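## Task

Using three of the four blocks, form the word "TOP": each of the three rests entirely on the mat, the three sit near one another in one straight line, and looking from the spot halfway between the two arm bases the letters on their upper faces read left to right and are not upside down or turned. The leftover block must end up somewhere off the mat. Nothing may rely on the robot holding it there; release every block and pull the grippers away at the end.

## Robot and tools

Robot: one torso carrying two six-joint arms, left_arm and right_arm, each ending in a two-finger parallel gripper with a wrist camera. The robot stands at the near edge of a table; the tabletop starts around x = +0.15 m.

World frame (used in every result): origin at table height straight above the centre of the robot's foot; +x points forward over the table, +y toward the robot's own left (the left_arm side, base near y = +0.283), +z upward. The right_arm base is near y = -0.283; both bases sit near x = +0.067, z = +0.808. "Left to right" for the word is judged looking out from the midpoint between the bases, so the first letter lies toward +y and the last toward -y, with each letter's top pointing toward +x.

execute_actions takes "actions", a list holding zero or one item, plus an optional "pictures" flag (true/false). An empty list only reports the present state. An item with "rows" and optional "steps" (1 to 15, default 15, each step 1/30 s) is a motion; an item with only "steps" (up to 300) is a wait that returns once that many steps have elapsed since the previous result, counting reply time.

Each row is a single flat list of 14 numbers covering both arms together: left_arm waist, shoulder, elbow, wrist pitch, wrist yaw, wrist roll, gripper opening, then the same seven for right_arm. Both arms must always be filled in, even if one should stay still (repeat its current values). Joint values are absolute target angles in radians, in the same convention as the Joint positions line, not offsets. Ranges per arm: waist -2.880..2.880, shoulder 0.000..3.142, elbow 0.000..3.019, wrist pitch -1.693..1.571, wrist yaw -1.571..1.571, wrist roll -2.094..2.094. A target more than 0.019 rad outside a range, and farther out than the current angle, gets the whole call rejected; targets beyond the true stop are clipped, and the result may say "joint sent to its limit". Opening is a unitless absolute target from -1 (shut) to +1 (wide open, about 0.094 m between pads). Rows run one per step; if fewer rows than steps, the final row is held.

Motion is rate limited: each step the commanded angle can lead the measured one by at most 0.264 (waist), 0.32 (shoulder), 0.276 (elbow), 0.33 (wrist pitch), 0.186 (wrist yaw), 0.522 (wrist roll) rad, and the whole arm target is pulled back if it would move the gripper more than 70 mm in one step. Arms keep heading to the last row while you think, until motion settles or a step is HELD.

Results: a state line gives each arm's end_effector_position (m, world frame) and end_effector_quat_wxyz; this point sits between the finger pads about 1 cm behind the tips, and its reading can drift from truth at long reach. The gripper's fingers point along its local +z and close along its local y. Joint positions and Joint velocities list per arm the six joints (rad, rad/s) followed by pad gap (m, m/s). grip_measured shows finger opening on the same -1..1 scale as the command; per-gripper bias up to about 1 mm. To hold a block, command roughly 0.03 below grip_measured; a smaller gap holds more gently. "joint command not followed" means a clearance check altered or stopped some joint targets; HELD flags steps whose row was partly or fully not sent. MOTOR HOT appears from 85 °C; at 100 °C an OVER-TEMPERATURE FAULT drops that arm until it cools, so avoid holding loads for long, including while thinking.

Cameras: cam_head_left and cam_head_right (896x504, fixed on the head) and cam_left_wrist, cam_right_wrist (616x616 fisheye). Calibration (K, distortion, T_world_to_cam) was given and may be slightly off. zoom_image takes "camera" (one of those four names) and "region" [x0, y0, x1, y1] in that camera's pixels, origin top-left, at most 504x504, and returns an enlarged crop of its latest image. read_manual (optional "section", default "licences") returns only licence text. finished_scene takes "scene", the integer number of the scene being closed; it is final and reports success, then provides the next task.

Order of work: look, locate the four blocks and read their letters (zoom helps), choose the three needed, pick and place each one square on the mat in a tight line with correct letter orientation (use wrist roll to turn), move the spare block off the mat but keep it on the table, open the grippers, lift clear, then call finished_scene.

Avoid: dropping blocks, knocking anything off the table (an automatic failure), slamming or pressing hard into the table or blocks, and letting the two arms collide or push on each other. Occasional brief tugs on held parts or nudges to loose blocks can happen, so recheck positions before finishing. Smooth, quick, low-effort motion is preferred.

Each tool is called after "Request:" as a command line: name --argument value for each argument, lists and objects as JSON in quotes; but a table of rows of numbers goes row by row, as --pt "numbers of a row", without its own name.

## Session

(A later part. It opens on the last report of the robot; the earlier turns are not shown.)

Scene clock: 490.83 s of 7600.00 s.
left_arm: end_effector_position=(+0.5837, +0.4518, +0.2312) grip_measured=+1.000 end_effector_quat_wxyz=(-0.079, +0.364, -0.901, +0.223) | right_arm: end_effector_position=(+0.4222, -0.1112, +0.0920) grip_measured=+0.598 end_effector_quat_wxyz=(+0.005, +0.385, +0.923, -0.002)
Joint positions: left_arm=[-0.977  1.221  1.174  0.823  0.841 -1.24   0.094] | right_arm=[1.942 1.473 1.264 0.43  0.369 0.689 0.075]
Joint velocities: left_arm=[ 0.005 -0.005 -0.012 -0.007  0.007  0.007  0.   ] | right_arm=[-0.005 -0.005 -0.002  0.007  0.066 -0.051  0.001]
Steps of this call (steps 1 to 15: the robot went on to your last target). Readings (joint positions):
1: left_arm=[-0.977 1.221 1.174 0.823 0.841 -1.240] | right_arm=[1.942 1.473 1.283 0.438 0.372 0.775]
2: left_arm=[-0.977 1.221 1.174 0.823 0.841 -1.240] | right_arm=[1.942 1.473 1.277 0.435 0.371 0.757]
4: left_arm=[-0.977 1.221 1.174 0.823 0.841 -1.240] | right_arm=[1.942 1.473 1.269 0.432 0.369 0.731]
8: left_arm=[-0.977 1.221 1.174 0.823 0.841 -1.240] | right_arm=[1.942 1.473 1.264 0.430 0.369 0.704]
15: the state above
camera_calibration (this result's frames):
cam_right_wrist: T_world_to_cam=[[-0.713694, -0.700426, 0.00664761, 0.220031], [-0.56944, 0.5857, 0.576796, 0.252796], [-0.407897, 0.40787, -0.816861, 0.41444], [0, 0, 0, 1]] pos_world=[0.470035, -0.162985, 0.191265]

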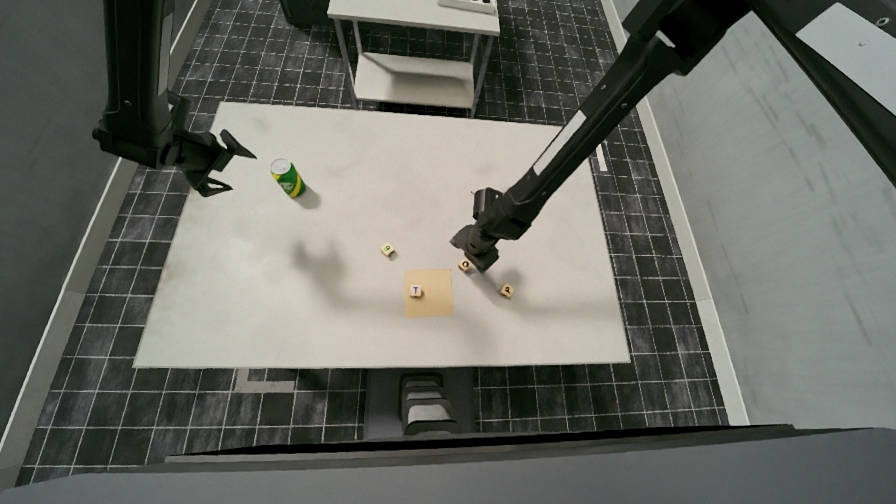

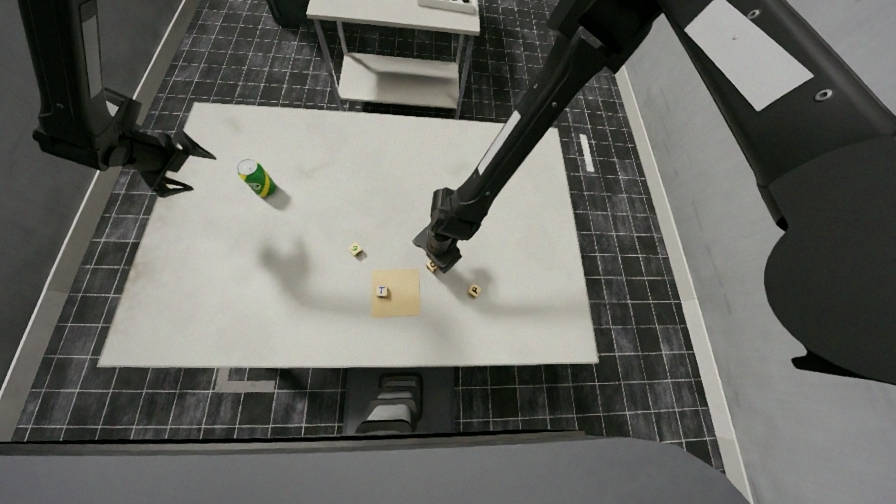

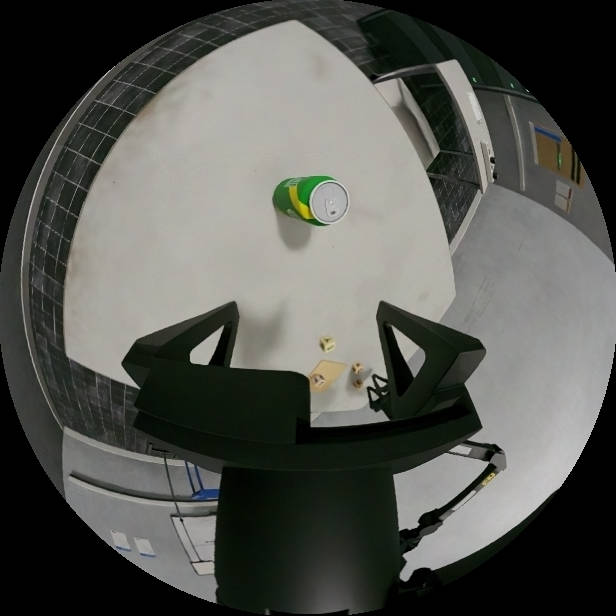

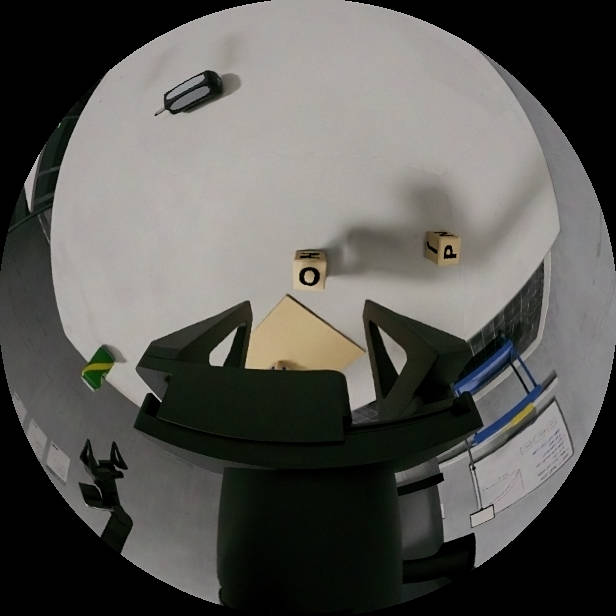

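Request:
execute_actions --actions '[{"rows": [[-0.977,1.221,1.174,0.823,0.841,-1.24,1,1.931,1.485,1.248,0.449,0.364,0.677,0.6],[-0.977,1.221,1.174,0.823,0.841,-1.24,1,1.927,1.486,1.246,0.451,0.360,0.674,0.6],[-0.977,1.221,1.174,0.823,0.841,-1.24,1,1.921,1.486,1.242,0.456,0.354,0.670,0.6],[-0.977,1.221,1.174,0.823,0.841,-1.24,1,1.914,1.487,1.237,0.461,0.346,0.664,0.6],[-0.977,1.221,1.174,0.823,0.841,-1.24,1,1.904,1.489,1.231,0.468,0.336,0.656,0.6],[-0.977,1.221,1.174,0.823,0.841,-1.24,1,1.893,1.490,1.224,0.476,0.325,0.648,0.6],[-0.977,1.221,1.174,0.823,0.841,-1.24,1,1.881,1.492,1.215,0.484,0.312,0.638,0.6],[-0.977,1.221,1.174,0.823,0.841,-1.24,1,1.867,1.493,1.207,0.494,0.298,0.628,0.6],[-0.977,1.221,1.174,0.823,0.841,-1.24,1,1.853,1.495,1.197,0.504,0.284,0.617,0.6],[-0.977,1.221,1.174,0.823,0.841,-1.24,1,1.838,1.497,1.188,0.515,0.268,0.605,0.6],[-0.977,1.221,1.174,0.823,0.841,-1.24,1,1.823,1.499,1.178,0.525,0.253,0.594,0.6],[-0.977,1.221,1.174,0.823,0.841,-1.24,1,1.808,1.501,1.168,0.537,0.237,0.582,0.6],[-0.977,1.221,1.174,0.823,0.841,-1.24,1,1.792,1.503,1.157,0.548,0.220,0.569,0.6],[-0.977,1.221,1.174,0.823,0.841,-1.24,1,1.777,1.505,1.147,0.558,0.205,0.558,0.6],[-0.977,1.221,1.174,0.823,0.841,-1.24,1,1.762,1.507,1.138,0.569,0.189,0.546,0.6]], "steps": 15}]' --pictures false

Request:
execute_actions --actions '[{"rows": [[-0.977,1.221,1.174,0.823,0.841,-1.24,1,1.748,1.509,1.128,0.579,0.175,0.535,0.6],[-0.977,1.221,1.174,0.823,0.841,-1.24,1,1.734,1.510,1.120,0.589,0.161,0.525,0.6],[-0.977,1.221,1.174,0.823,0.841,-1.24,1,1.722,1.512,1.111,0.597,0.148,0.515,0.6],[-0.977,1.221,1.174,0.823,0.841,-1.24,1,1.711,1.513,1.104,0.605,0.137,0.507,0.6],[-0.977,1.221,1.174,0.823,0.841,-1.24,1,1.701,1.515,1.098,0.612,0.127,0.499,0.6],[-0.977,1.221,1.174,0.823,0.841,-1.24,1,1.694,1.516,1.093,0.617,0.119,0.493,0.6],[-0.977,1.221,1.174,0.823,0.841,-1.24,1,1.688,1.516,1.089,0.622,0.113,0.489,0.6],[-0.977,1.221,1.174,0.823,0.841,-1.24,1,1.684,1.517,1.087,0.624,0.109,0.486,0.6],[-0.977,1.221,1.174,0.823,0.841,-1.24,1,1.683,1.517,1.086,0.625,0.108,0.485,0.6]], "steps": 15}]' --pictures false

Request:
execute_actions --actions '[{"steps": 8}]'

Scene clock: 561.93 s of 7600.00 s.
left_arm: end_effector_position=(+0.5837, +0.4518, +0.2312) grip_measured=+1.000 end_effector_quat_wxyz=(-0.079, +0.364, -0.901, +0.223) | right_arm: end_effector_position=(+0.3879, -0.1759, +0.0825) grip_measured=+0.598 end_effector_quat_wxyz=(+0.010, +0.330, +0.944, +0.011)
Joint positions: left_arm=[-0.977  1.221  1.174  0.823  0.841 -1.24   0.094] | right_arm=[1.799 1.484 1.183 0.53  0.207 0.601 0.075]
Joint velocities: left_arm=[ 0.005  0.005  0.007 -0.002  0.007  0.037  0.   ] | right_arm=[-0.542  0.093 -0.315  0.3   -0.359 -0.271  0.001]
Steps of this call (steps 1 to 15: the robot went on to your last target; steps 16 to 90: nothing new was sent; then 67.60 s passed at rest; steps 91 to 105: all 15 steps of this action). Readings (joint positions):
91: left_arm=[-0.977 1.221 1.174 0.823 0.841 -1.240] | right_arm=[1.942 1.473 1.264 0.430 0.369 0.686]
92: left_arm=[-0.977 1.221 1.174 0.823 0.841 -1.240] | right_arm=[1.942 1.473 1.264 0.430 0.367 0.685]
94: left_arm=[-0.977 1.221 1.174 0.823 0.841 -1.240] | right_arm=[1.939 1.473 1.263 0.434 0.356 0.683]
98: left_arm=[-0.977 1.221 1.174 0.823 0.841 -1.240] | right_arm=[1.913 1.473 1.249 0.461 0.312 0.664]
105: the state above

Scene clock: 562.43 s of 7600.00 s.
left_arm: end_effector_position=(+0.5837, +0.4518, +0.2312) grip_measured=+1.000 end_effector_quat_wxyz=(-0.079, +0.364, -0.901, +0.223) | right_arm: end_effector_position=(+0.3412, -0.2362, +0.0833) grip_measured=+0.598 end_effector_quat_wxyz=(+0.001, +0.268, +0.963, -0.002)
Joint positions: left_arm=[-0.977  1.221  1.174  0.823  0.841 -1.24   0.094] | right_arm=[1.681 1.512 1.108 0.606 0.112 0.501 0.075]
Joint velocities: left_arm=[0.005 0.005 0.012 0.012 0.022 0.007 0.   ] | right_arm=[ 0.005  0.005 -0.012  0.002  0.007 -0.11  -0.002]
Steps of this call (steps 1 to 15: all 15 steps of this action). Readings (joint positions):
1: left_arm=[-0.977 1.221 1.174 0.823 0.841 -1.240] | right_arm=[1.781 1.488 1.173 0.540 0.192 0.590]
2: left_arm=[-0.977 1.221 1.174 0.823 0.841 -1.240] | right_arm=[1.765 1.491 1.163 0.550 0.178 0.579]
4: left_arm=[-0.977 1.221 1.174 0.823 0.841 -1.240] | right_arm=[1.734 1.499 1.143 0.567 0.152 0.559]
8: left_arm=[-0.977 1.221 1.174 0.823 0.841 -1.240] | right_arm=[1.692 1.509 1.115 0.593 0.119 0.525]
15: the state above

Scene clock: 562.70 s of 7600.00 s.
left_arm: end_effector_position=(+0.5837, +0.4518, +0.2312) grip_measured=+1.000 end_effector_quat_wxyz=(-0.079, +0.364, -0.901, +0.223) | right_arm: end_effector_position=(+0.3412, -0.2362, +0.0833) grip_measured=+0.598 end_effector_quat_wxyz=(+0.001, +0.266, +0.964, -0.002)
Joint positions: left_arm=[-0.977  1.221  1.174  0.823  0.841 -1.24   0.094] | right_arm=[1.681 1.512 1.108 0.606 0.112 0.496 0.075]
Joint velocities: left_arm=[-0.015 -0.005 -0.007 -0.002 -0.007 -0.022  0.   ] | right_arm=[-0.015 -0.024 -0.017 -0.022 -0.051 -0.022 -0.   ]
Steps of this call (steps 1 to 8: the robot went on to your last target). Readings (joint positions):
1: left_arm=[-0.977 1.221 1.174 0.823 0.841 -1.240] | right_arm=[1.681 1.512 1.108 0.606 0.112 0.500]
2: left_arm=[-0.977 1.221 1.174 0.823 0.841 -1.240] | right_arm=[1.681 1.512 1.108 0.606 0.112 0.499]
4: left_arm=[-0.977 1.221 1.174 0.823 0.841 -1.240] | right_arm=[1.681 1.512 1.108 0.606 0.112 0.497]
8: the state above
camera_calibration (this result's frames):
cam_right_wrist: T_world_to_cam=[[-0.516849, -0.85601, 0.0106911, -0.0295373], [-0.69283, 0.425593, 0.582115, 0.288746], [-0.502846, 0.293458, -0.813036, 0.430276], [0, 0, 0, 1]] pos_world=[0.401148, -0.27444, 0.182062]

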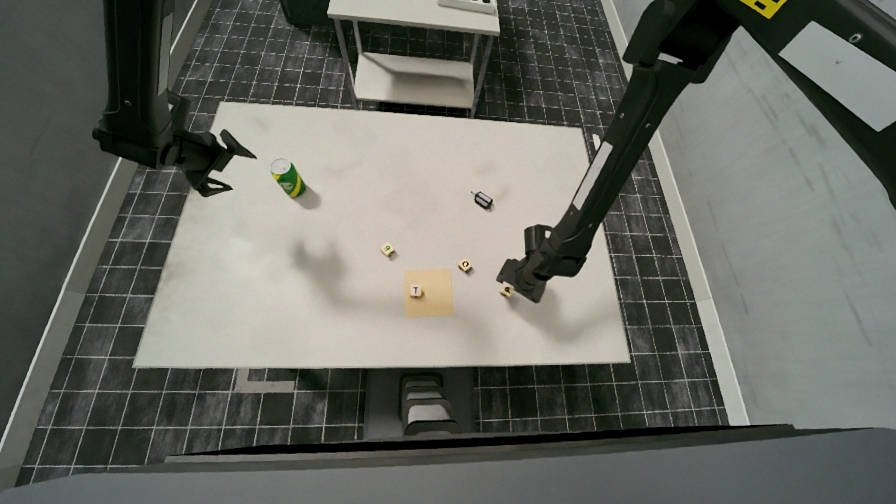

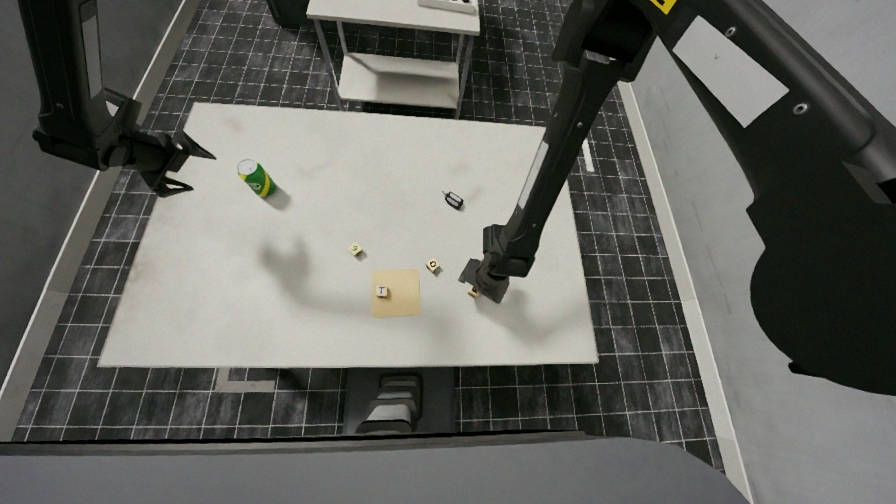

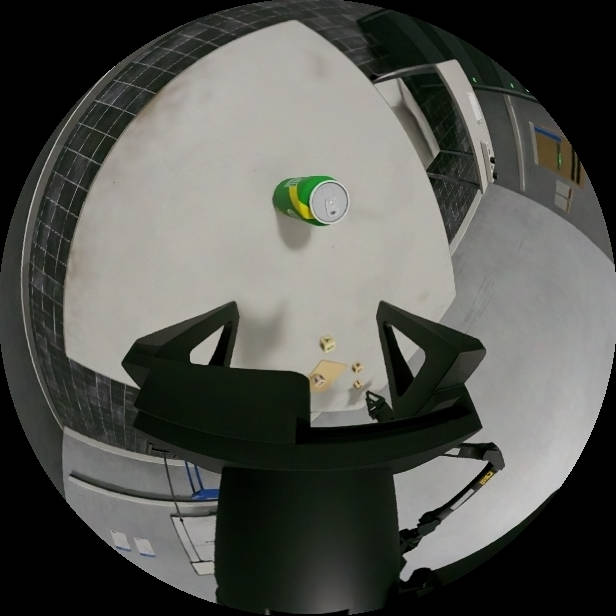

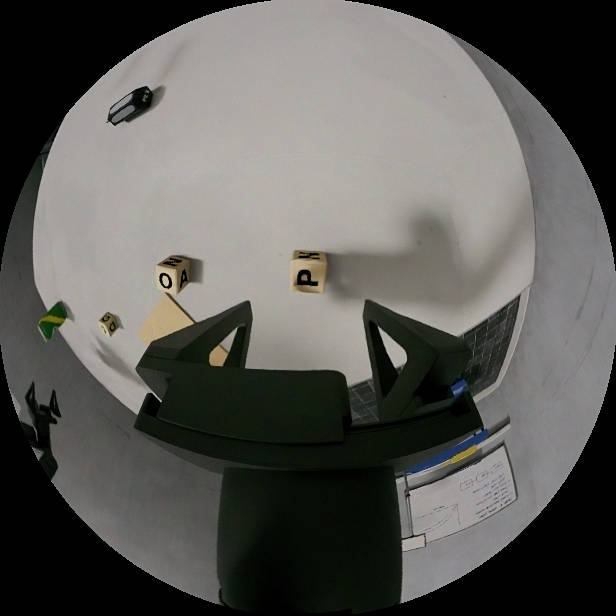

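Request:
zoom_image --camera "cam_right_wrist" --region '[130, 235, 230, 315]'

Request:
zoom_image --camera "cam_right_wrist" --region '[260, 230, 360, 310]'

Region (130, 235, 230, 315) of cam_right_wrist's 616x616 image, scaled by 5.040, with more detail than that image has; it fills the top 403 rows of this view, and the rest is white.

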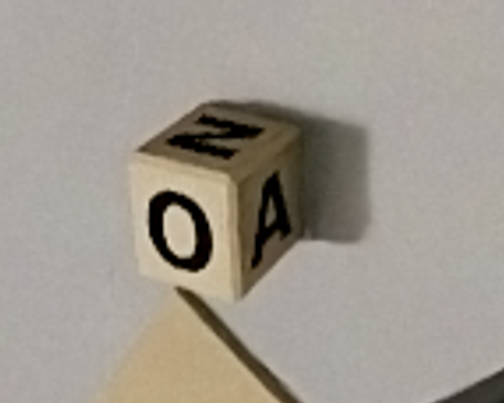

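Region (260, 230, 360, 310) of cam_right_wrist's 616x616 image, scaled by 5.040, with more detail than that image has; it fills the top 403 rows of this view, and the rest is white.

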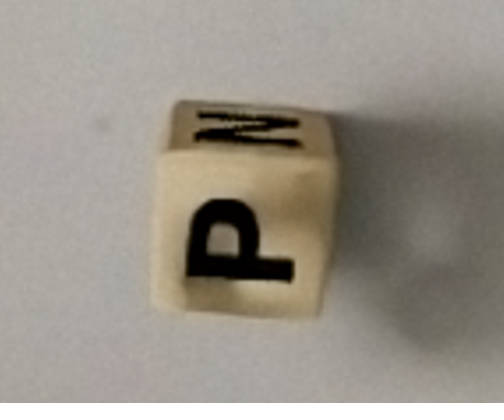

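Request:
execute_actions --actions '[{"rows": [[-0.977,1.221,1.174,0.823,0.841,-1.24,1,1.670,1.525,1.110,0.590,0.108,0.507,0.55],[-0.977,1.221,1.174,0.823,0.841,-1.24,1,1.670,1.527,1.113,0.589,0.108,0.508,0.5],[-0.977,1.221,1.174,0.823,0.841,-1.24,1,1.669,1.530,1.118,0.587,0.107,0.510,0.45],[-0.977,1.221,1.174,0.823,0.841,-1.24,1,1.669,1.534,1.124,0.585,0.107,0.512,0.4],[-0.977,1.221,1.174,0.823,0.841,-1.24,1,1.668,1.539,1.132,0.583,0.106,0.515,0.35],[-0.977,1.221,1.174,0.823,0.841,-1.24,1,1.668,1.545,1.141,0.580,0.105,0.519,0.3],[-0.977,1.221,1.174,0.823,0.841,-1.24,1,1.667,1.552,1.151,0.576,0.104,0.522,0.25],[-0.977,1.221,1.174,0.823,0.841,-1.24,1,1.666,1.560,1.161,0.573,0.103,0.526,0.2],[-0.977,1.221,1.174,0.823,0.841,-1.24,1,1.666,1.567,1.173,0.569,0.102,0.530,0.2],[-0.977,1.221,1.174,0.823,0.841,-1.24,1,1.665,1.576,1.185,0.565,0.101,0.535,0.2],[-0.977,1.221,1.174,0.823,0.841,-1.24,1,1.664,1.584,1.197,0.561,0.100,0.539,0.2],[-0.977,1.221,1.174,0.823,0.841,-1.24,1,1.663,1.593,1.210,0.557,0.099,0.544,0.2],[-0.977,1.221,1.174,0.823,0.841,-1.24,1,1.662,1.601,1.223,0.553,0.097,0.549,0.2],[-0.977,1.221,1.174,0.823,0.841,-1.24,1,1.661,1.609,1.235,0.549,0.096,0.553,0.2],[-0.977,1.221,1.174,0.823,0.841,-1.24,1,1.660,1.618,1.247,0.545,0.095,0.558,0.2]], "steps": 15}]' --pictures false

Request:
execute_actions --actions '[{"rows": [[-0.977,1.221,1.174,0.823,0.841,-1.24,1,1.660,1.625,1.259,0.541,0.094,0.562,0.2],[-0.977,1.221,1.174,0.823,0.841,-1.24,1,1.659,1.633,1.269,0.538,0.093,0.566,0.2],[-0.977,1.221,1.174,0.823,0.841,-1.24,1,1.658,1.640,1.279,0.534,0.092,0.569,0.2],[-0.977,1.221,1.174,0.823,0.841,-1.24,1,1.658,1.646,1.288,0.531,0.091,0.573,0.2],[-0.977,1.221,1.174,0.823,0.841,-1.24,1,1.657,1.651,1.296,0.529,0.090,0.576,0.2],[-0.977,1.221,1.174,0.823,0.841,-1.24,1,1.657,1.655,1.302,0.527,0.090,0.578,0.2],[-0.977,1.221,1.174,0.823,0.841,-1.24,1,1.656,1.658,1.307,0.525,0.089,0.580,0.2],[-0.977,1.221,1.174,0.823,0.841,-1.24,1,1.656,1.660,1.310,0.524,0.089,0.581,0.2],[-0.977,1.221,1.174,0.823,0.841,-1.24,1,1.656,1.661,1.311,0.524,0.089,0.581,0.2]], "steps": 15}]' --pictures false

Request:
execute_actions --actions '[{"steps": 6}]'

Scene clock: 602.27 s of 7600.00 s.
left_arm: end_effector_position=(+0.5837, +0.4518, +0.2312) grip_measured=+1.000 end_effector_quat_wxyz=(-0.079, +0.364, -0.901, +0.223) | right_arm: end_effector_position=(+0.3476, -0.2366, +0.0469) grip_measured=+0.202 end_effector_quat_wxyz=(+0.005, +0.282, +0.959, +0.001)
Joint positions: left_arm=[-0.977  1.221  1.174  0.823  0.841 -1.24   0.094] | right_arm=[1.672 1.587 1.226 0.571 0.1   0.53  0.056]
Joint velocities: left_arm=[-0.005  0.005  0.002 -0.002 -0.007  0.022  0.   ] | right_arm=[-0.034  0.269  0.354 -0.129  0.037  0.081  0.001]
Steps of this call (steps 1 to 15: the robot went on to your last target; steps 16 to 90: nothing new was sent; then 36.07 s passed at rest; steps 91 to 105: all 15 steps of this action). Readings (joint positions):
91: left_arm=[-0.977 1.221 1.174 0.823 0.841 -1.240] | right_arm=[1.681 1.512 1.108 0.606 0.112 0.495]
92: left_arm=[-0.977 1.221 1.174 0.823 0.841 -1.240] | right_arm=[1.680 1.512 1.108 0.606 0.112 0.496]
94: left_arm=[-0.977 1.221 1.174 0.823 0.841 -1.240] | right_arm=[1.680 1.514 1.111 0.604 0.112 0.498]
98: left_arm=[-0.977 1.221 1.174 0.823 0.841 -1.240] | right_arm=[1.678 1.530 1.141 0.596 0.108 0.506]
105: the state above

Scene clock: 602.77 s of 7600.00 s.
left_arm: end_effector_position=(+0.5837, +0.4518, +0.2312) grip_measured=+1.000 end_effector_quat_wxyz=(-0.079, +0.364, -0.901, +0.223) | right_arm: end_effector_position=(+0.3384, -0.2370, +0.0205) grip_measured=+0.202 end_effector_quat_wxyz=(-0.002, +0.299, +0.954, -0.001)
Joint positions: left_arm=[-0.977  1.221  1.174  0.823  0.841 -1.24   0.094] | right_arm=[1.666 1.653 1.307 0.54  0.094 0.569 0.056]
Joint velocities: left_arm=[ 0.015 -0.005  0.022  0.007 -0.051 -0.022  0.   ] | right_arm=[-0.005  0.005  0.012 -0.007  0.007 -0.037 -0.001]
Steps of this call (steps 1 to 15: all 15 steps of this action). Readings (joint positions):
1: left_arm=[-0.977 1.221 1.174 0.823 0.841 -1.240] | right_arm=[1.671 1.596 1.238 0.566 0.100 0.535]
2: left_arm=[-0.977 1.221 1.174 0.823 0.841 -1.240] | right_arm=[1.670 1.605 1.250 0.562 0.099 0.539]
4: left_arm=[-0.977 1.221 1.174 0.823 0.841 -1.240] | right_arm=[1.669 1.621 1.271 0.555 0.096 0.547]
8: left_arm=[-0.977 1.221 1.174 0.823 0.841 -1.240] | right_arm=[1.667 1.646 1.301 0.544 0.094 0.560]
15: the state above

Scene clock: 602.97 s of 7600.00 s.
left_arm: end_effector_position=(+0.5837, +0.4518, +0.2312) grip_measured=+1.000 end_effector_quat_wxyz=(-0.079, +0.364, -0.901, +0.223) | right_arm: end_effector_position=(+0.3384, -0.2370, +0.0205) grip_measured=+0.202 end_effector_quat_wxyz=(-0.002, +0.300, +0.954, -0.001)
Joint positions: left_arm=[-0.977  1.221  1.174  0.823  0.841 -1.24   0.094] | right_arm=[1.666 1.653 1.307 0.54  0.094 0.571 0.056]
Joint velocities: left_arm=[-0.005 -0.005 -0.022  0.007  0.007 -0.051  0.   ] | right_arm=[-0.005 -0.015 -0.007  0.002  0.022  0.066  0.001]
Steps of this call (steps 1 to 6: the robot went on to your last target). Readings (joint positions):
1: left_arm=[-0.977 1.221 1.174 0.823 0.841 -1.240] | right_arm=[1.666 1.653 1.307 0.540 0.094 0.569]
2: left_arm=[-0.977 1.221 1.174 0.823 0.841 -1.240] | right_arm=[1.666 1.653 1.307 0.540 0.094 0.570]
4: left_arm=[-0.977 1.221 1.174 0.823 0.841 -1.240] | right_arm=[1.666 1.653 1.307 0.540 0.094 0.570]
6: the state above
camera_calibration (this result's frames):
cam_right_wrist: T_world_to_cam=[[-0.576736, -0.816863, 0.0104623, -0.0014187], [-0.657494, 0.47174, 0.587506, 0.322471], [-0.484848, 0.331957, -0.809152, 0.380994], [0, 0, 0, 1]] pos_world=[0.395928, -0.279755, 0.118843]

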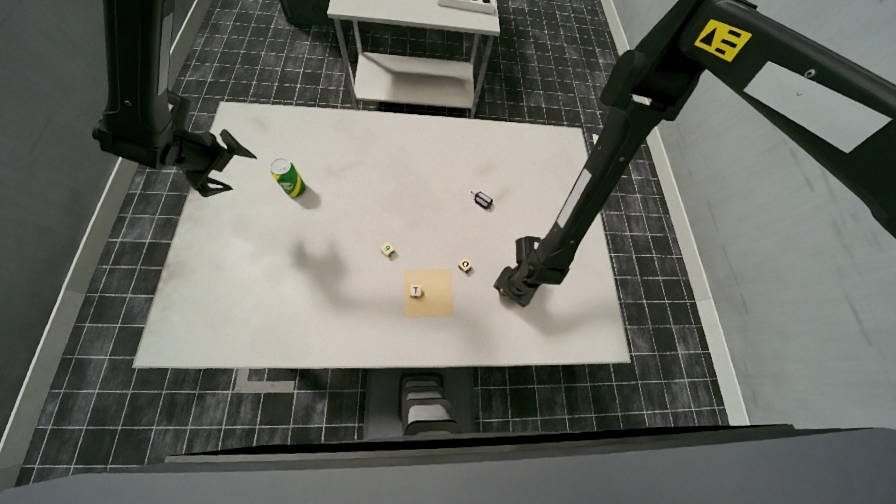

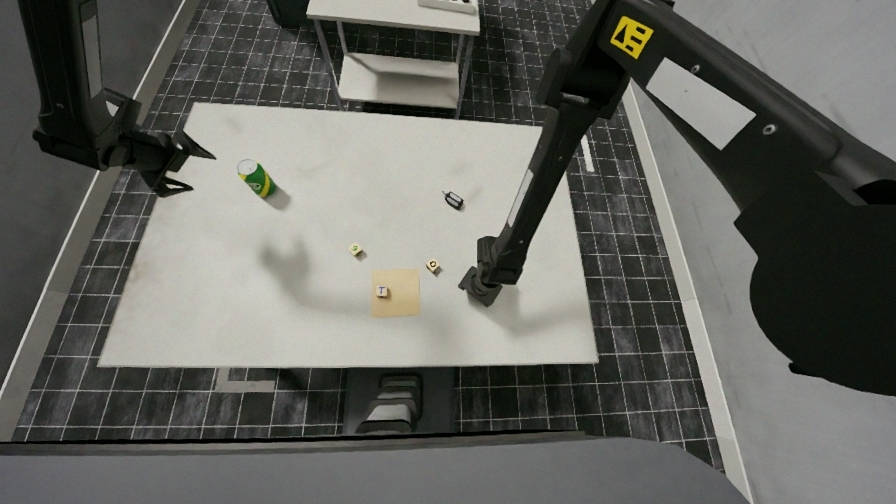

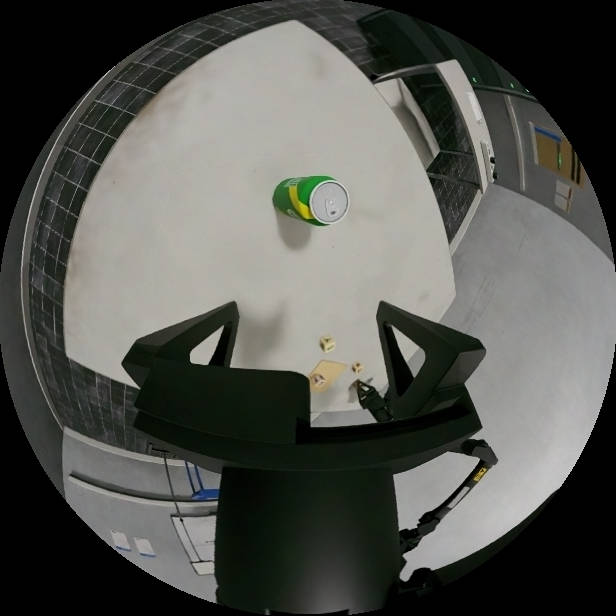

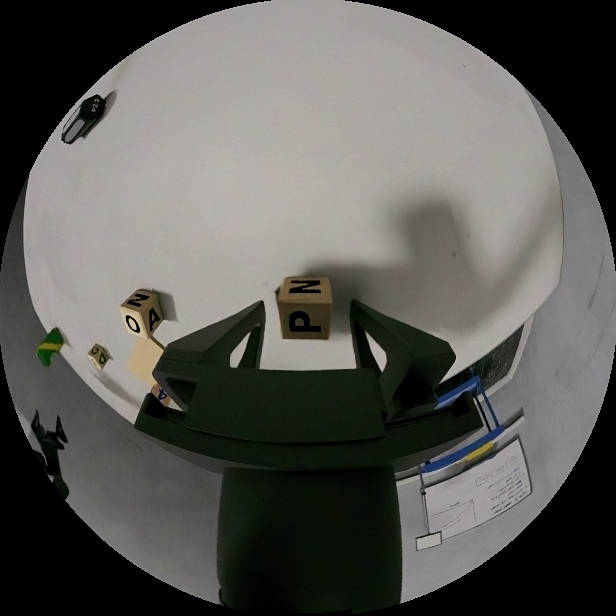

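Request:
zoom_image --camera "cam_right_wrist" --region '[230, 260, 390, 380]'

Region (230, 260, 390, 380) of cam_right_wrist's 616x616 image, scaled by 3.150, with more detail than that image has; it fills the top 378 rows of this view, and the rest is white.

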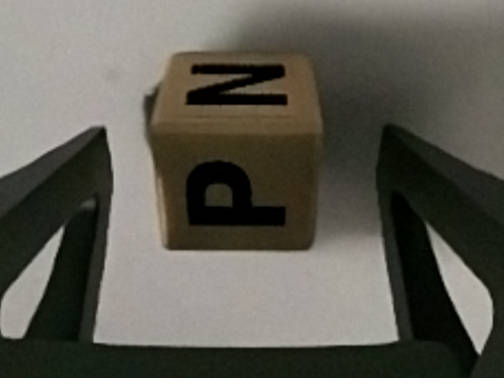

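Request:
execute_actions --actions '[{"rows": [[-0.977,1.221,1.174,0.823,0.841,-1.24,1,1.656,1.661,1.313,0.524,0.089,0.581,0.16],[-0.977,1.221,1.174,0.823,0.841,-1.24,1,1.656,1.661,1.315,0.524,0.089,0.581,0.1],[-0.977,1.221,1.174,0.823,0.841,-1.24,1,1.656,1.661,1.317,0.524,0.089,0.581,0.03],[-0.977,1.221,1.174,0.823,0.841,-1.24,1,1.656,1.661,1.317,0.524,0.089,0.581,-0.04],[-0.977,1.221,1.174,0.823,0.841,-1.24,1,1.656,1.661,1.317,0.524,0.089,0.581,-0.11],[-0.977,1.221,1.174,0.823,0.841,-1.24,1,1.656,1.661,1.317,0.524,0.089,0.581,-0.17],[-0.977,1.221,1.174,0.823,0.841,-1.24,1,1.656,1.661,1.317,0.524,0.089,0.581,-0.22],[-0.977,1.221,1.174,0.823,0.841,-1.24,1,1.656,1.661,1.317,0.524,0.089,0.581,-0.26],[-0.977,1.221,1.174,0.823,0.841,-1.24,1,1.656,1.661,1.317,0.524,0.089,0.581,-0.29],[-0.977,1.221,1.174,0.823,0.841,-1.24,1,1.656,1.661,1.317,0.524,0.089,0.581,-0.32],[-0.977,1.221,1.174,0.823,0.841,-1.24,1,1.656,1.661,1.317,0.524,0.089,0.581,-0.345],[-0.977,1.221,1.174,0.823,0.841,-1.24,1,1.656,1.661,1.317,0.524,0.089,0.581,-0.365],[-0.977,1.221,1.174,0.823,0.841,-1.24,1,1.656,1.661,1.317,0.524,0.089,0.581,-0.385],[-0.977,1.221,1.174,0.823,0.841,-1.24,1,1.656,1.661,1.317,0.524,0.089,0.581,-0.405]], "steps": 15}]'

Scene clock: 614.80 s of 7600.00 s.
left_arm: end_effector_position=(+0.5837, +0.4518, +0.2312) grip_measured=+1.000 end_effector_quat_wxyz=(-0.079, +0.364, -0.901, +0.223) | right_arm: end_effector_position=(+0.3429, -0.2369, +0.0190) grip_measured=-0.372 end_effector_quat_wxyz=(+0.002, +0.301, +0.954, +0.000)
Joint positions: left_arm=[-0.977  1.221  1.174  0.823  0.841 -1.24   0.094] | right_arm=[1.666 1.653 1.315 0.54  0.093 0.571 0.03 ]
Joint velocities: left_arm=[ 0.005  0.005 -0.007 -0.017 -0.022  0.022  0.   ] | right_arm=[-0.005  0.005  0.007 -0.027  0.022 -0.037  0.   ]
Steps of this call (steps 1 to 15: the robot went on to your last target; steps 16 to 90: nothing new was sent; then 8.33 s passed at rest; steps 91 to 105: all 15 steps of this action). Readings (joint positions):
91: left_arm=[-0.977 1.221 1.174 0.823 0.841 -1.240] | right_arm=[1.666 1.653 1.307 0.540 0.094 0.571]
92: left_arm=[-0.977 1.221 1.174 0.823 0.841 -1.240] | right_arm=[1.666 1.653 1.308 0.540 0.093 0.571]
94: left_arm=[-0.977 1.221 1.174 0.823 0.841 -1.240] | right_arm=[1.666 1.653 1.310 0.540 0.093 0.571]
98: left_arm=[-0.977 1.221 1.174 0.823 0.841 -1.240] | right_arm=[1.666 1.653 1.315 0.540 0.093 0.571]
105: the state above
camera_calibration (this result's frames):
cam_right_wrist: T_world_to_cam=[[-0.577721, -0.816213, 0.00579695, 0.00185324], [-0.661632, 0.472443, 0.582272, 0.328083], [-0.477997, 0.332555, -0.812974, 0.379803], [0, 0, 0, 1]] pos_world=[0.399685, -0.279793, 0.117726]

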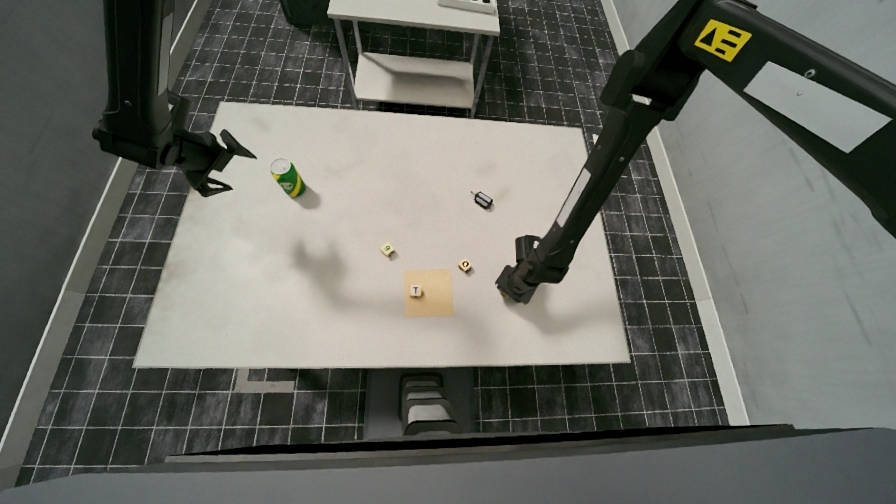

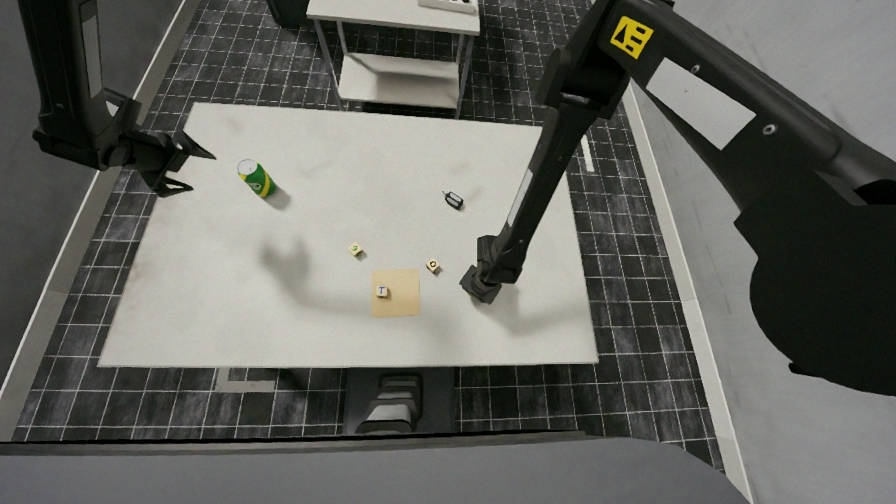

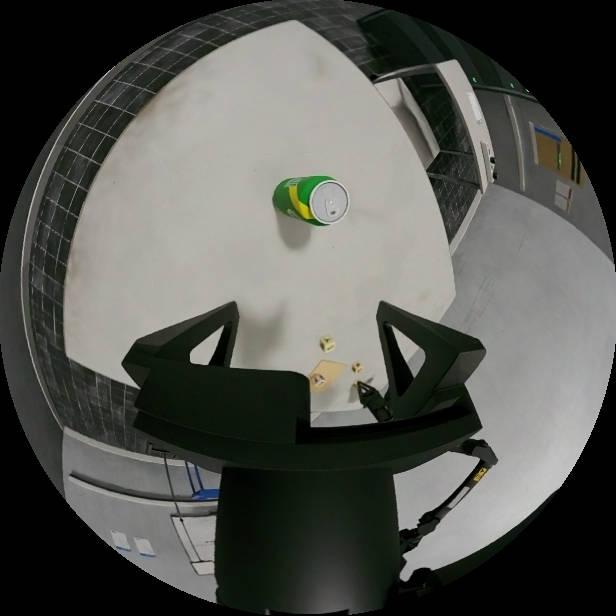

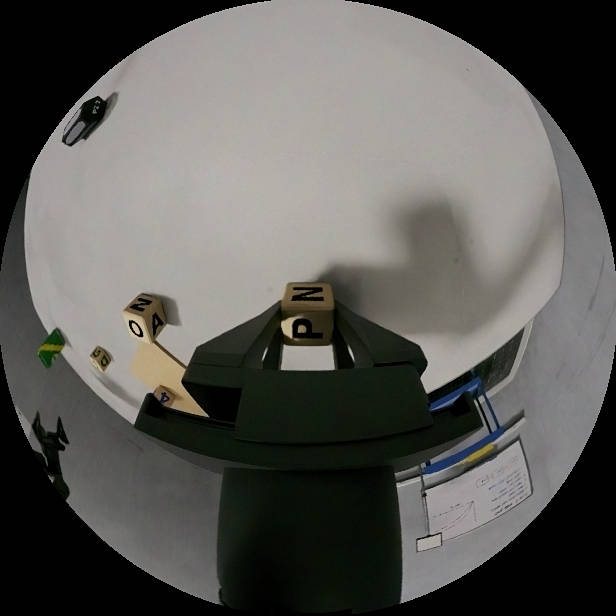

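Request:
execute_actions --actions '[{"rows": [[-0.977,1.221,1.174,0.823,0.841,-1.24,1,1.670,1.641,1.292,0.54,0.093,0.581,-0.41],[-0.977,1.221,1.174,0.823,0.841,-1.24,1,1.672,1.634,1.284,0.54,0.094,0.581,-0.41],[-0.977,1.221,1.174,0.823,0.841,-1.24,1,1.674,1.624,1.271,0.54,0.095,0.581,-0.41],[-0.977,1.221,1.174,0.823,0.841,-1.24,1,1.676,1.613,1.256,0.54,0.096,0.582,-0.41],[-0.977,1.221,1.174,0.823,0.841,-1.24,1,1.679,1.600,1.240,0.54,0.098,0.585,-0.41],[-0.977,1.221,1.174,0.823,0.841,-1.24,1,1.682,1.587,1.224,0.54,0.101,0.593,-0.41],[-0.977,1.221,1.174,0.823,0.841,-1.24,1,1.688,1.576,1.209,0.54,0.106,0.607,-0.41],[-0.977,1.221,1.174,0.823,0.841,-1.24,1,1.695,1.566,1.196,0.54,0.113,0.625,-0.41],[-0.977,1.221,1.174,0.823,0.841,-1.24,1,1.703,1.559,1.188,0.54,0.122,0.647,-0.41],[-0.977,1.221,1.174,0.823,0.841,-1.24,1,1.713,1.557,1.185,0.54,0.132,0.674,-0.41],[-0.977,1.221,1.174,0.823,0.841,-1.24,1,1.725,1.558,1.186,0.54,0.144,0.704,-0.41],[-0.977,1.221,1.174,0.823,0.841,-1.24,1,1.738,1.561,1.189,0.54,0.156,0.737,-0.41],[-0.977,1.221,1.174,0.823,0.841,-1.24,1,1.751,1.565,1.194,0.54,0.170,0.773,-0.41],[-0.977,1.221,1.174,0.823,0.841,-1.24,1,1.766,1.571,1.200,0.54,0.185,0.811,-0.41],[-0.977,1.221,1.174,0.823,0.841,-1.24,1,1.782,1.578,1.208,0.54,0.200,0.851,-0.41]], "steps": 15}]' --pictures false

Request:
execute_actions --actions '[{"rows": [[-0.977,1.221,1.174,0.823,0.841,-1.24,1,1.798,1.587,1.217,0.54,0.216,0.892,-0.41],[-0.977,1.221,1.174,0.823,0.841,-1.24,1,1.814,1.596,1.228,0.54,0.232,0.935,-0.41],[-0.977,1.221,1.174,0.823,0.841,-1.24,1,1.831,1.607,1.239,0.54,0.249,0.979,-0.41],[-0.977,1.221,1.174,0.823,0.841,-1.24,1,1.848,1.618,1.251,0.54,0.266,1.023,-0.41],[-0.977,1.221,1.174,0.823,0.841,-1.24,1,1.865,1.630,1.264,0.54,0.283,1.067,-0.41],[-0.977,1.221,1.174,0.823,0.841,-1.24,1,1.882,1.642,1.278,0.54,0.300,1.111,-0.41],[-0.977,1.221,1.174,0.823,0.841,-1.24,1,1.898,1.655,1.291,0.54,0.316,1.154,-0.41],[-0.977,1.221,1.174,0.823,0.841,-1.24,1,1.914,1.668,1.305,0.54,0.332,1.195,-0.41],[-0.977,1.221,1.174,0.823,0.841,-1.24,1,1.930,1.680,1.319,0.54,0.347,1.235,-0.41],[-0.977,1.221,1.174,0.823,0.841,-1.24,1,1.945,1.693,1.332,0.54,0.362,1.273,-0.41],[-0.977,1.221,1.174,0.823,0.841,-1.24,1,1.958,1.705,1.346,0.54,0.376,1.309,-0.41],[-0.977,1.221,1.174,0.823,0.841,-1.24,1,1.971,1.717,1.359,0.54,0.388,1.342,-0.41],[-0.977,1.221,1.174,0.823,0.841,-1.24,1,1.983,1.728,1.371,0.54,0.400,1.372,-0.41],[-0.977,1.221,1.174,0.823,0.841,-1.24,1,1.993,1.739,1.382,0.54,0.410,1.399,-0.41],[-0.977,1.221,1.174,0.823,0.841,-1.24,1,2.001,1.748,1.393,0.54,0.419,1.421,-0.41]], "steps": 15}]' --pictures false

Request:
execute_actions --actions '[{"rows": [[-0.977,1.221,1.174,0.823,0.841,-1.24,1,2.008,1.757,1.402,0.54,0.426,1.439,-0.41],[-0.977,1.221,1.174,0.823,0.841,-1.24,1,2.014,1.764,1.410,0.54,0.431,1.453,-0.41],[-0.977,1.221,1.174,0.823,0.841,-1.24,1,2.017,1.770,1.416,0.54,0.434,1.462,-0.41],[-0.977,1.221,1.174,0.823,0.841,-1.24,1,2.018,1.774,1.421,0.54,0.435,1.466,-0.41],[-0.977,1.221,1.174,0.823,0.841,-1.24,1,2.018,1.777,1.424,0.54,0.435,1.466,-0.41],[-0.977,1.221,1.174,0.823,0.841,-1.24,1,2.018,1.778,1.425,0.54,0.435,1.466,-0.41]], "steps": 15}]' --pictures false

Request:
execute_actions --actions '[{"steps": 8}]'

Scene clock: 690.63 s of 7600.00 s.
left_arm: end_effector_position=(+0.5837, +0.4518, +0.2312) grip_measured=+1.000 end_effector_quat_wxyz=(-0.079, +0.364, -0.901, +0.223) | right_arm: end_effector_position=(+0.3422, -0.2108, +0.0573) grip_measured=-0.372 end_effector_quat_wxyz=(-0.007, +0.374, +0.927, -0.017)
Joint positions: left_arm=[-0.977  1.221  1.174  0.823  0.841 -1.24   0.094] | right_arm=[1.731 1.57  1.208 0.54  0.185 0.719 0.03 ]
Joint velocities: left_arm=[-0.015 -0.015 -0.002  0.002 -0.022 -0.022  0.   ] | right_arm=[ 0.464 -0.024  0.017  0.012  0.344  0.813 -0.   ]
Steps of this call (steps 1 to 15: the robot went on to your last target; steps 16 to 90: nothing new was sent; then 72.33 s passed at rest; steps 91 to 105: all 15 steps of this action). Readings (joint positions):
91: left_arm=[-0.977 1.221 1.174 0.823 0.841 -1.240] | right_arm=[1.666 1.653 1.315 0.540 0.093 0.571]
92: left_arm=[-0.977 1.221 1.174 0.823 0.841 -1.240] | right_arm=[1.666 1.653 1.315 0.540 0.093 0.571]
94: left_arm=[-0.977 1.221 1.174 0.823 0.841 -1.240] | right_arm=[1.666 1.649 1.309 0.540 0.093 0.572]
98: left_arm=[-0.977 1.221 1.174 0.823 0.841 -1.240] | right_arm=[1.669 1.612 1.250 0.540 0.104 0.585]
105: the state above

Scene clock: 691.13 s of 7600.00 s.
left_arm: end_effector_position=(+0.5837, +0.4518, +0.2312) grip_measured=+1.000 end_effector_quat_wxyz=(-0.079, +0.364, -0.901, +0.223) | right_arm: end_effector_position=(+0.3374, -0.0614, +0.0418) grip_measured=-0.372 end_effector_quat_wxyz=(-0.005, +0.634, +0.773, -0.008)
Joint positions: left_arm=[-0.977  1.221  1.174  0.823  0.841 -1.24   0.094] | right_arm=[1.978 1.718 1.375 0.54  0.405 1.277 0.03 ]
Joint velocities: left_arm=[-0.015  0.005 -0.012 -0.017 -0.081  0.037  0.   ] | right_arm=[ 0.337  0.366  0.281  0.007  0.227  0.886 -0.001]
Steps of this call (steps 1 to 15: all 15 steps of this action). Readings (joint positions):
1: left_arm=[-0.977 1.221 1.174 0.823 0.841 -1.240] | right_arm=[1.747 1.571 1.209 0.540 0.200 0.750]
2: left_arm=[-0.977 1.221 1.174 0.823 0.841 -1.240] | right_arm=[1.765 1.573 1.212 0.540 0.216 0.783]
4: left_arm=[-0.977 1.221 1.174 0.823 0.841 -1.240] | right_arm=[1.801 1.584 1.228 0.540 0.248 0.856]
8: left_arm=[-0.977 1.221 1.174 0.823 0.841 -1.240] | right_arm=[1.875 1.625 1.284 0.540 0.314 1.014]
15: the state above

Scene clock: 691.63 s of 7600.00 s.
left_arm: end_effector_position=(+0.5837, +0.4518, +0.2312) grip_measured=+1.000 end_effector_quat_wxyz=(-0.079, +0.364, -0.901, +0.223) | right_arm: end_effector_position=(+0.3215, -0.0276, +0.0361) grip_measured=-0.372 end_effector_quat_wxyz=(-0.015, +0.700, +0.714, -0.006)
Joint positions: left_arm=[-0.977  1.221  1.174  0.823  0.841 -1.24   0.094] | right_arm=[2.02  1.778 1.423 0.54  0.431 1.449 0.03 ]
Joint velocities: left_arm=[-0.005 -0.005 -0.012  0.002 -0.007 -0.051  0.   ] | right_arm=[ 0.005  0.005  0.017 -0.022 -0.022  0.051 -0.001]
Steps of this call (steps 1 to 15: all 15 steps of this action). Readings (joint positions):
1: left_arm=[-0.977 1.221 1.174 0.823 0.841 -1.240] | right_arm=[1.989 1.730 1.385 0.540 0.414 1.306]
2: left_arm=[-0.977 1.221 1.174 0.823 0.841 -1.240] | right_arm=[1.998 1.742 1.394 0.540 0.420 1.333]
4: left_arm=[-0.977 1.221 1.174 0.823 0.841 -1.240] | right_arm=[2.012 1.760 1.408 0.540 0.427 1.376]
8: left_arm=[-0.977 1.221 1.174 0.823 0.841 -1.240] | right_arm=[2.020 1.778 1.418 0.540 0.429 1.424]
15: the state above

Scene clock: 691.90 s of 7600.00 s.
left_arm: end_effector_position=(+0.5837, +0.4518, +0.2312) grip_measured=+1.000 end_effector_quat_wxyz=(-0.079, +0.364, -0.901, +0.223) | right_arm: end_effector_position=(+0.3215, -0.0276, +0.0361) grip_measured=-0.372 end_effector_quat_wxyz=(-0.015, +0.702, +0.712, -0.006)
Joint positions: left_arm=[-0.977  1.221  1.174  0.823  0.841 -1.24   0.094] | right_arm=[2.02  1.778 1.423 0.54  0.431 1.455 0.03 ]
Joint velocities: left_arm=[-0.005 -0.005 -0.012  0.007  0.007 -0.022  0.   ] | right_arm=[-0.015 -0.005  0.012  0.002  0.037 -0.066  0.001]
Steps of this call (steps 1 to 8: the robot went on to your last target). Readings (joint positions):
1: left_arm=[-0.977 1.221 1.174 0.823 0.841 -1.240] | right_arm=[2.020 1.778 1.423 0.540 0.431 1.451]
2: left_arm=[-0.977 1.221 1.174 0.823 0.841 -1.240] | right_arm=[2.020 1.778 1.423 0.540 0.431 1.452]
4: left_arm=[-0.977 1.221 1.174 0.823 0.841 -1.240] | right_arm=[2.020 1.778 1.423 0.540 0.431 1.454]
8: the state above
camera_calibration (this result's frames):
cam_right_wrist: T_world_to_cam=[[-0.999249, -0.0101824, 0.0373899, 0.316858], [0.0140382, 0.804207, 0.594184, -0.00350099], [-0.0361195, 0.594262, -0.80346, 0.178719], [0, 0, 0, 1]] pos_world=[0.323124, -0.100164, 0.133827]

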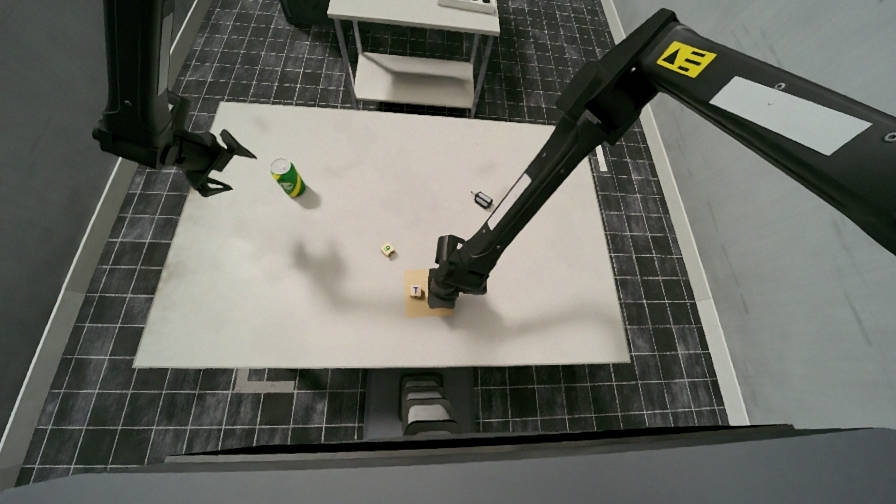

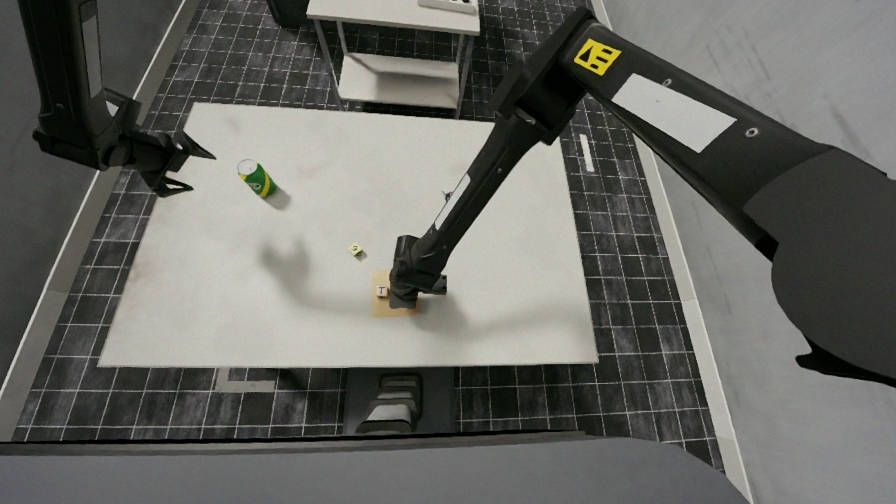

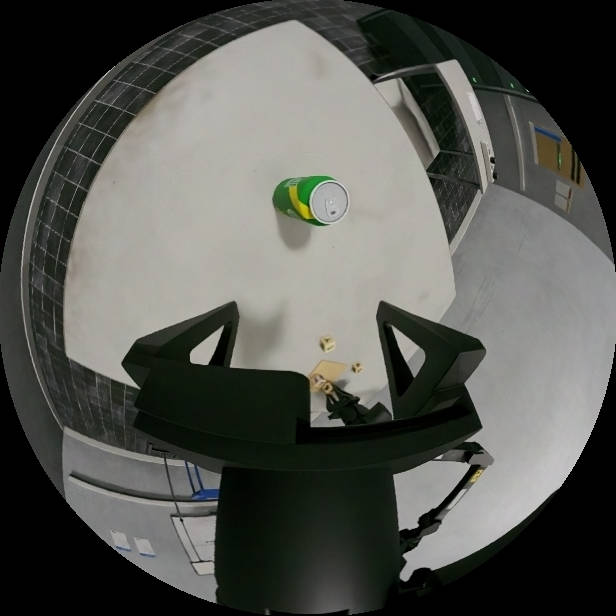

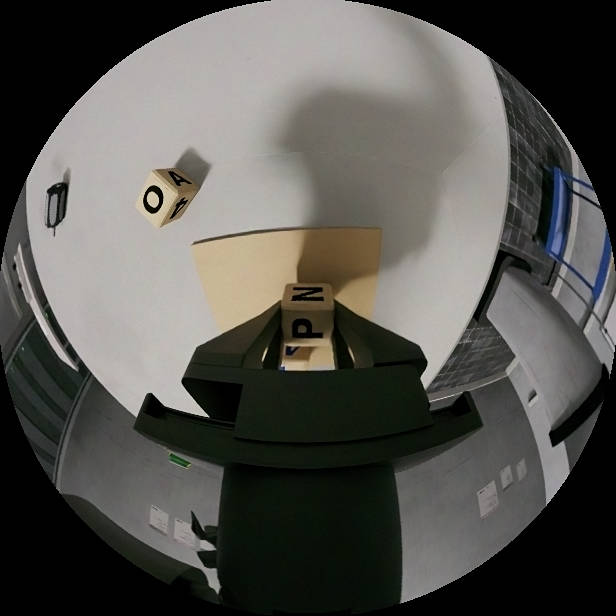

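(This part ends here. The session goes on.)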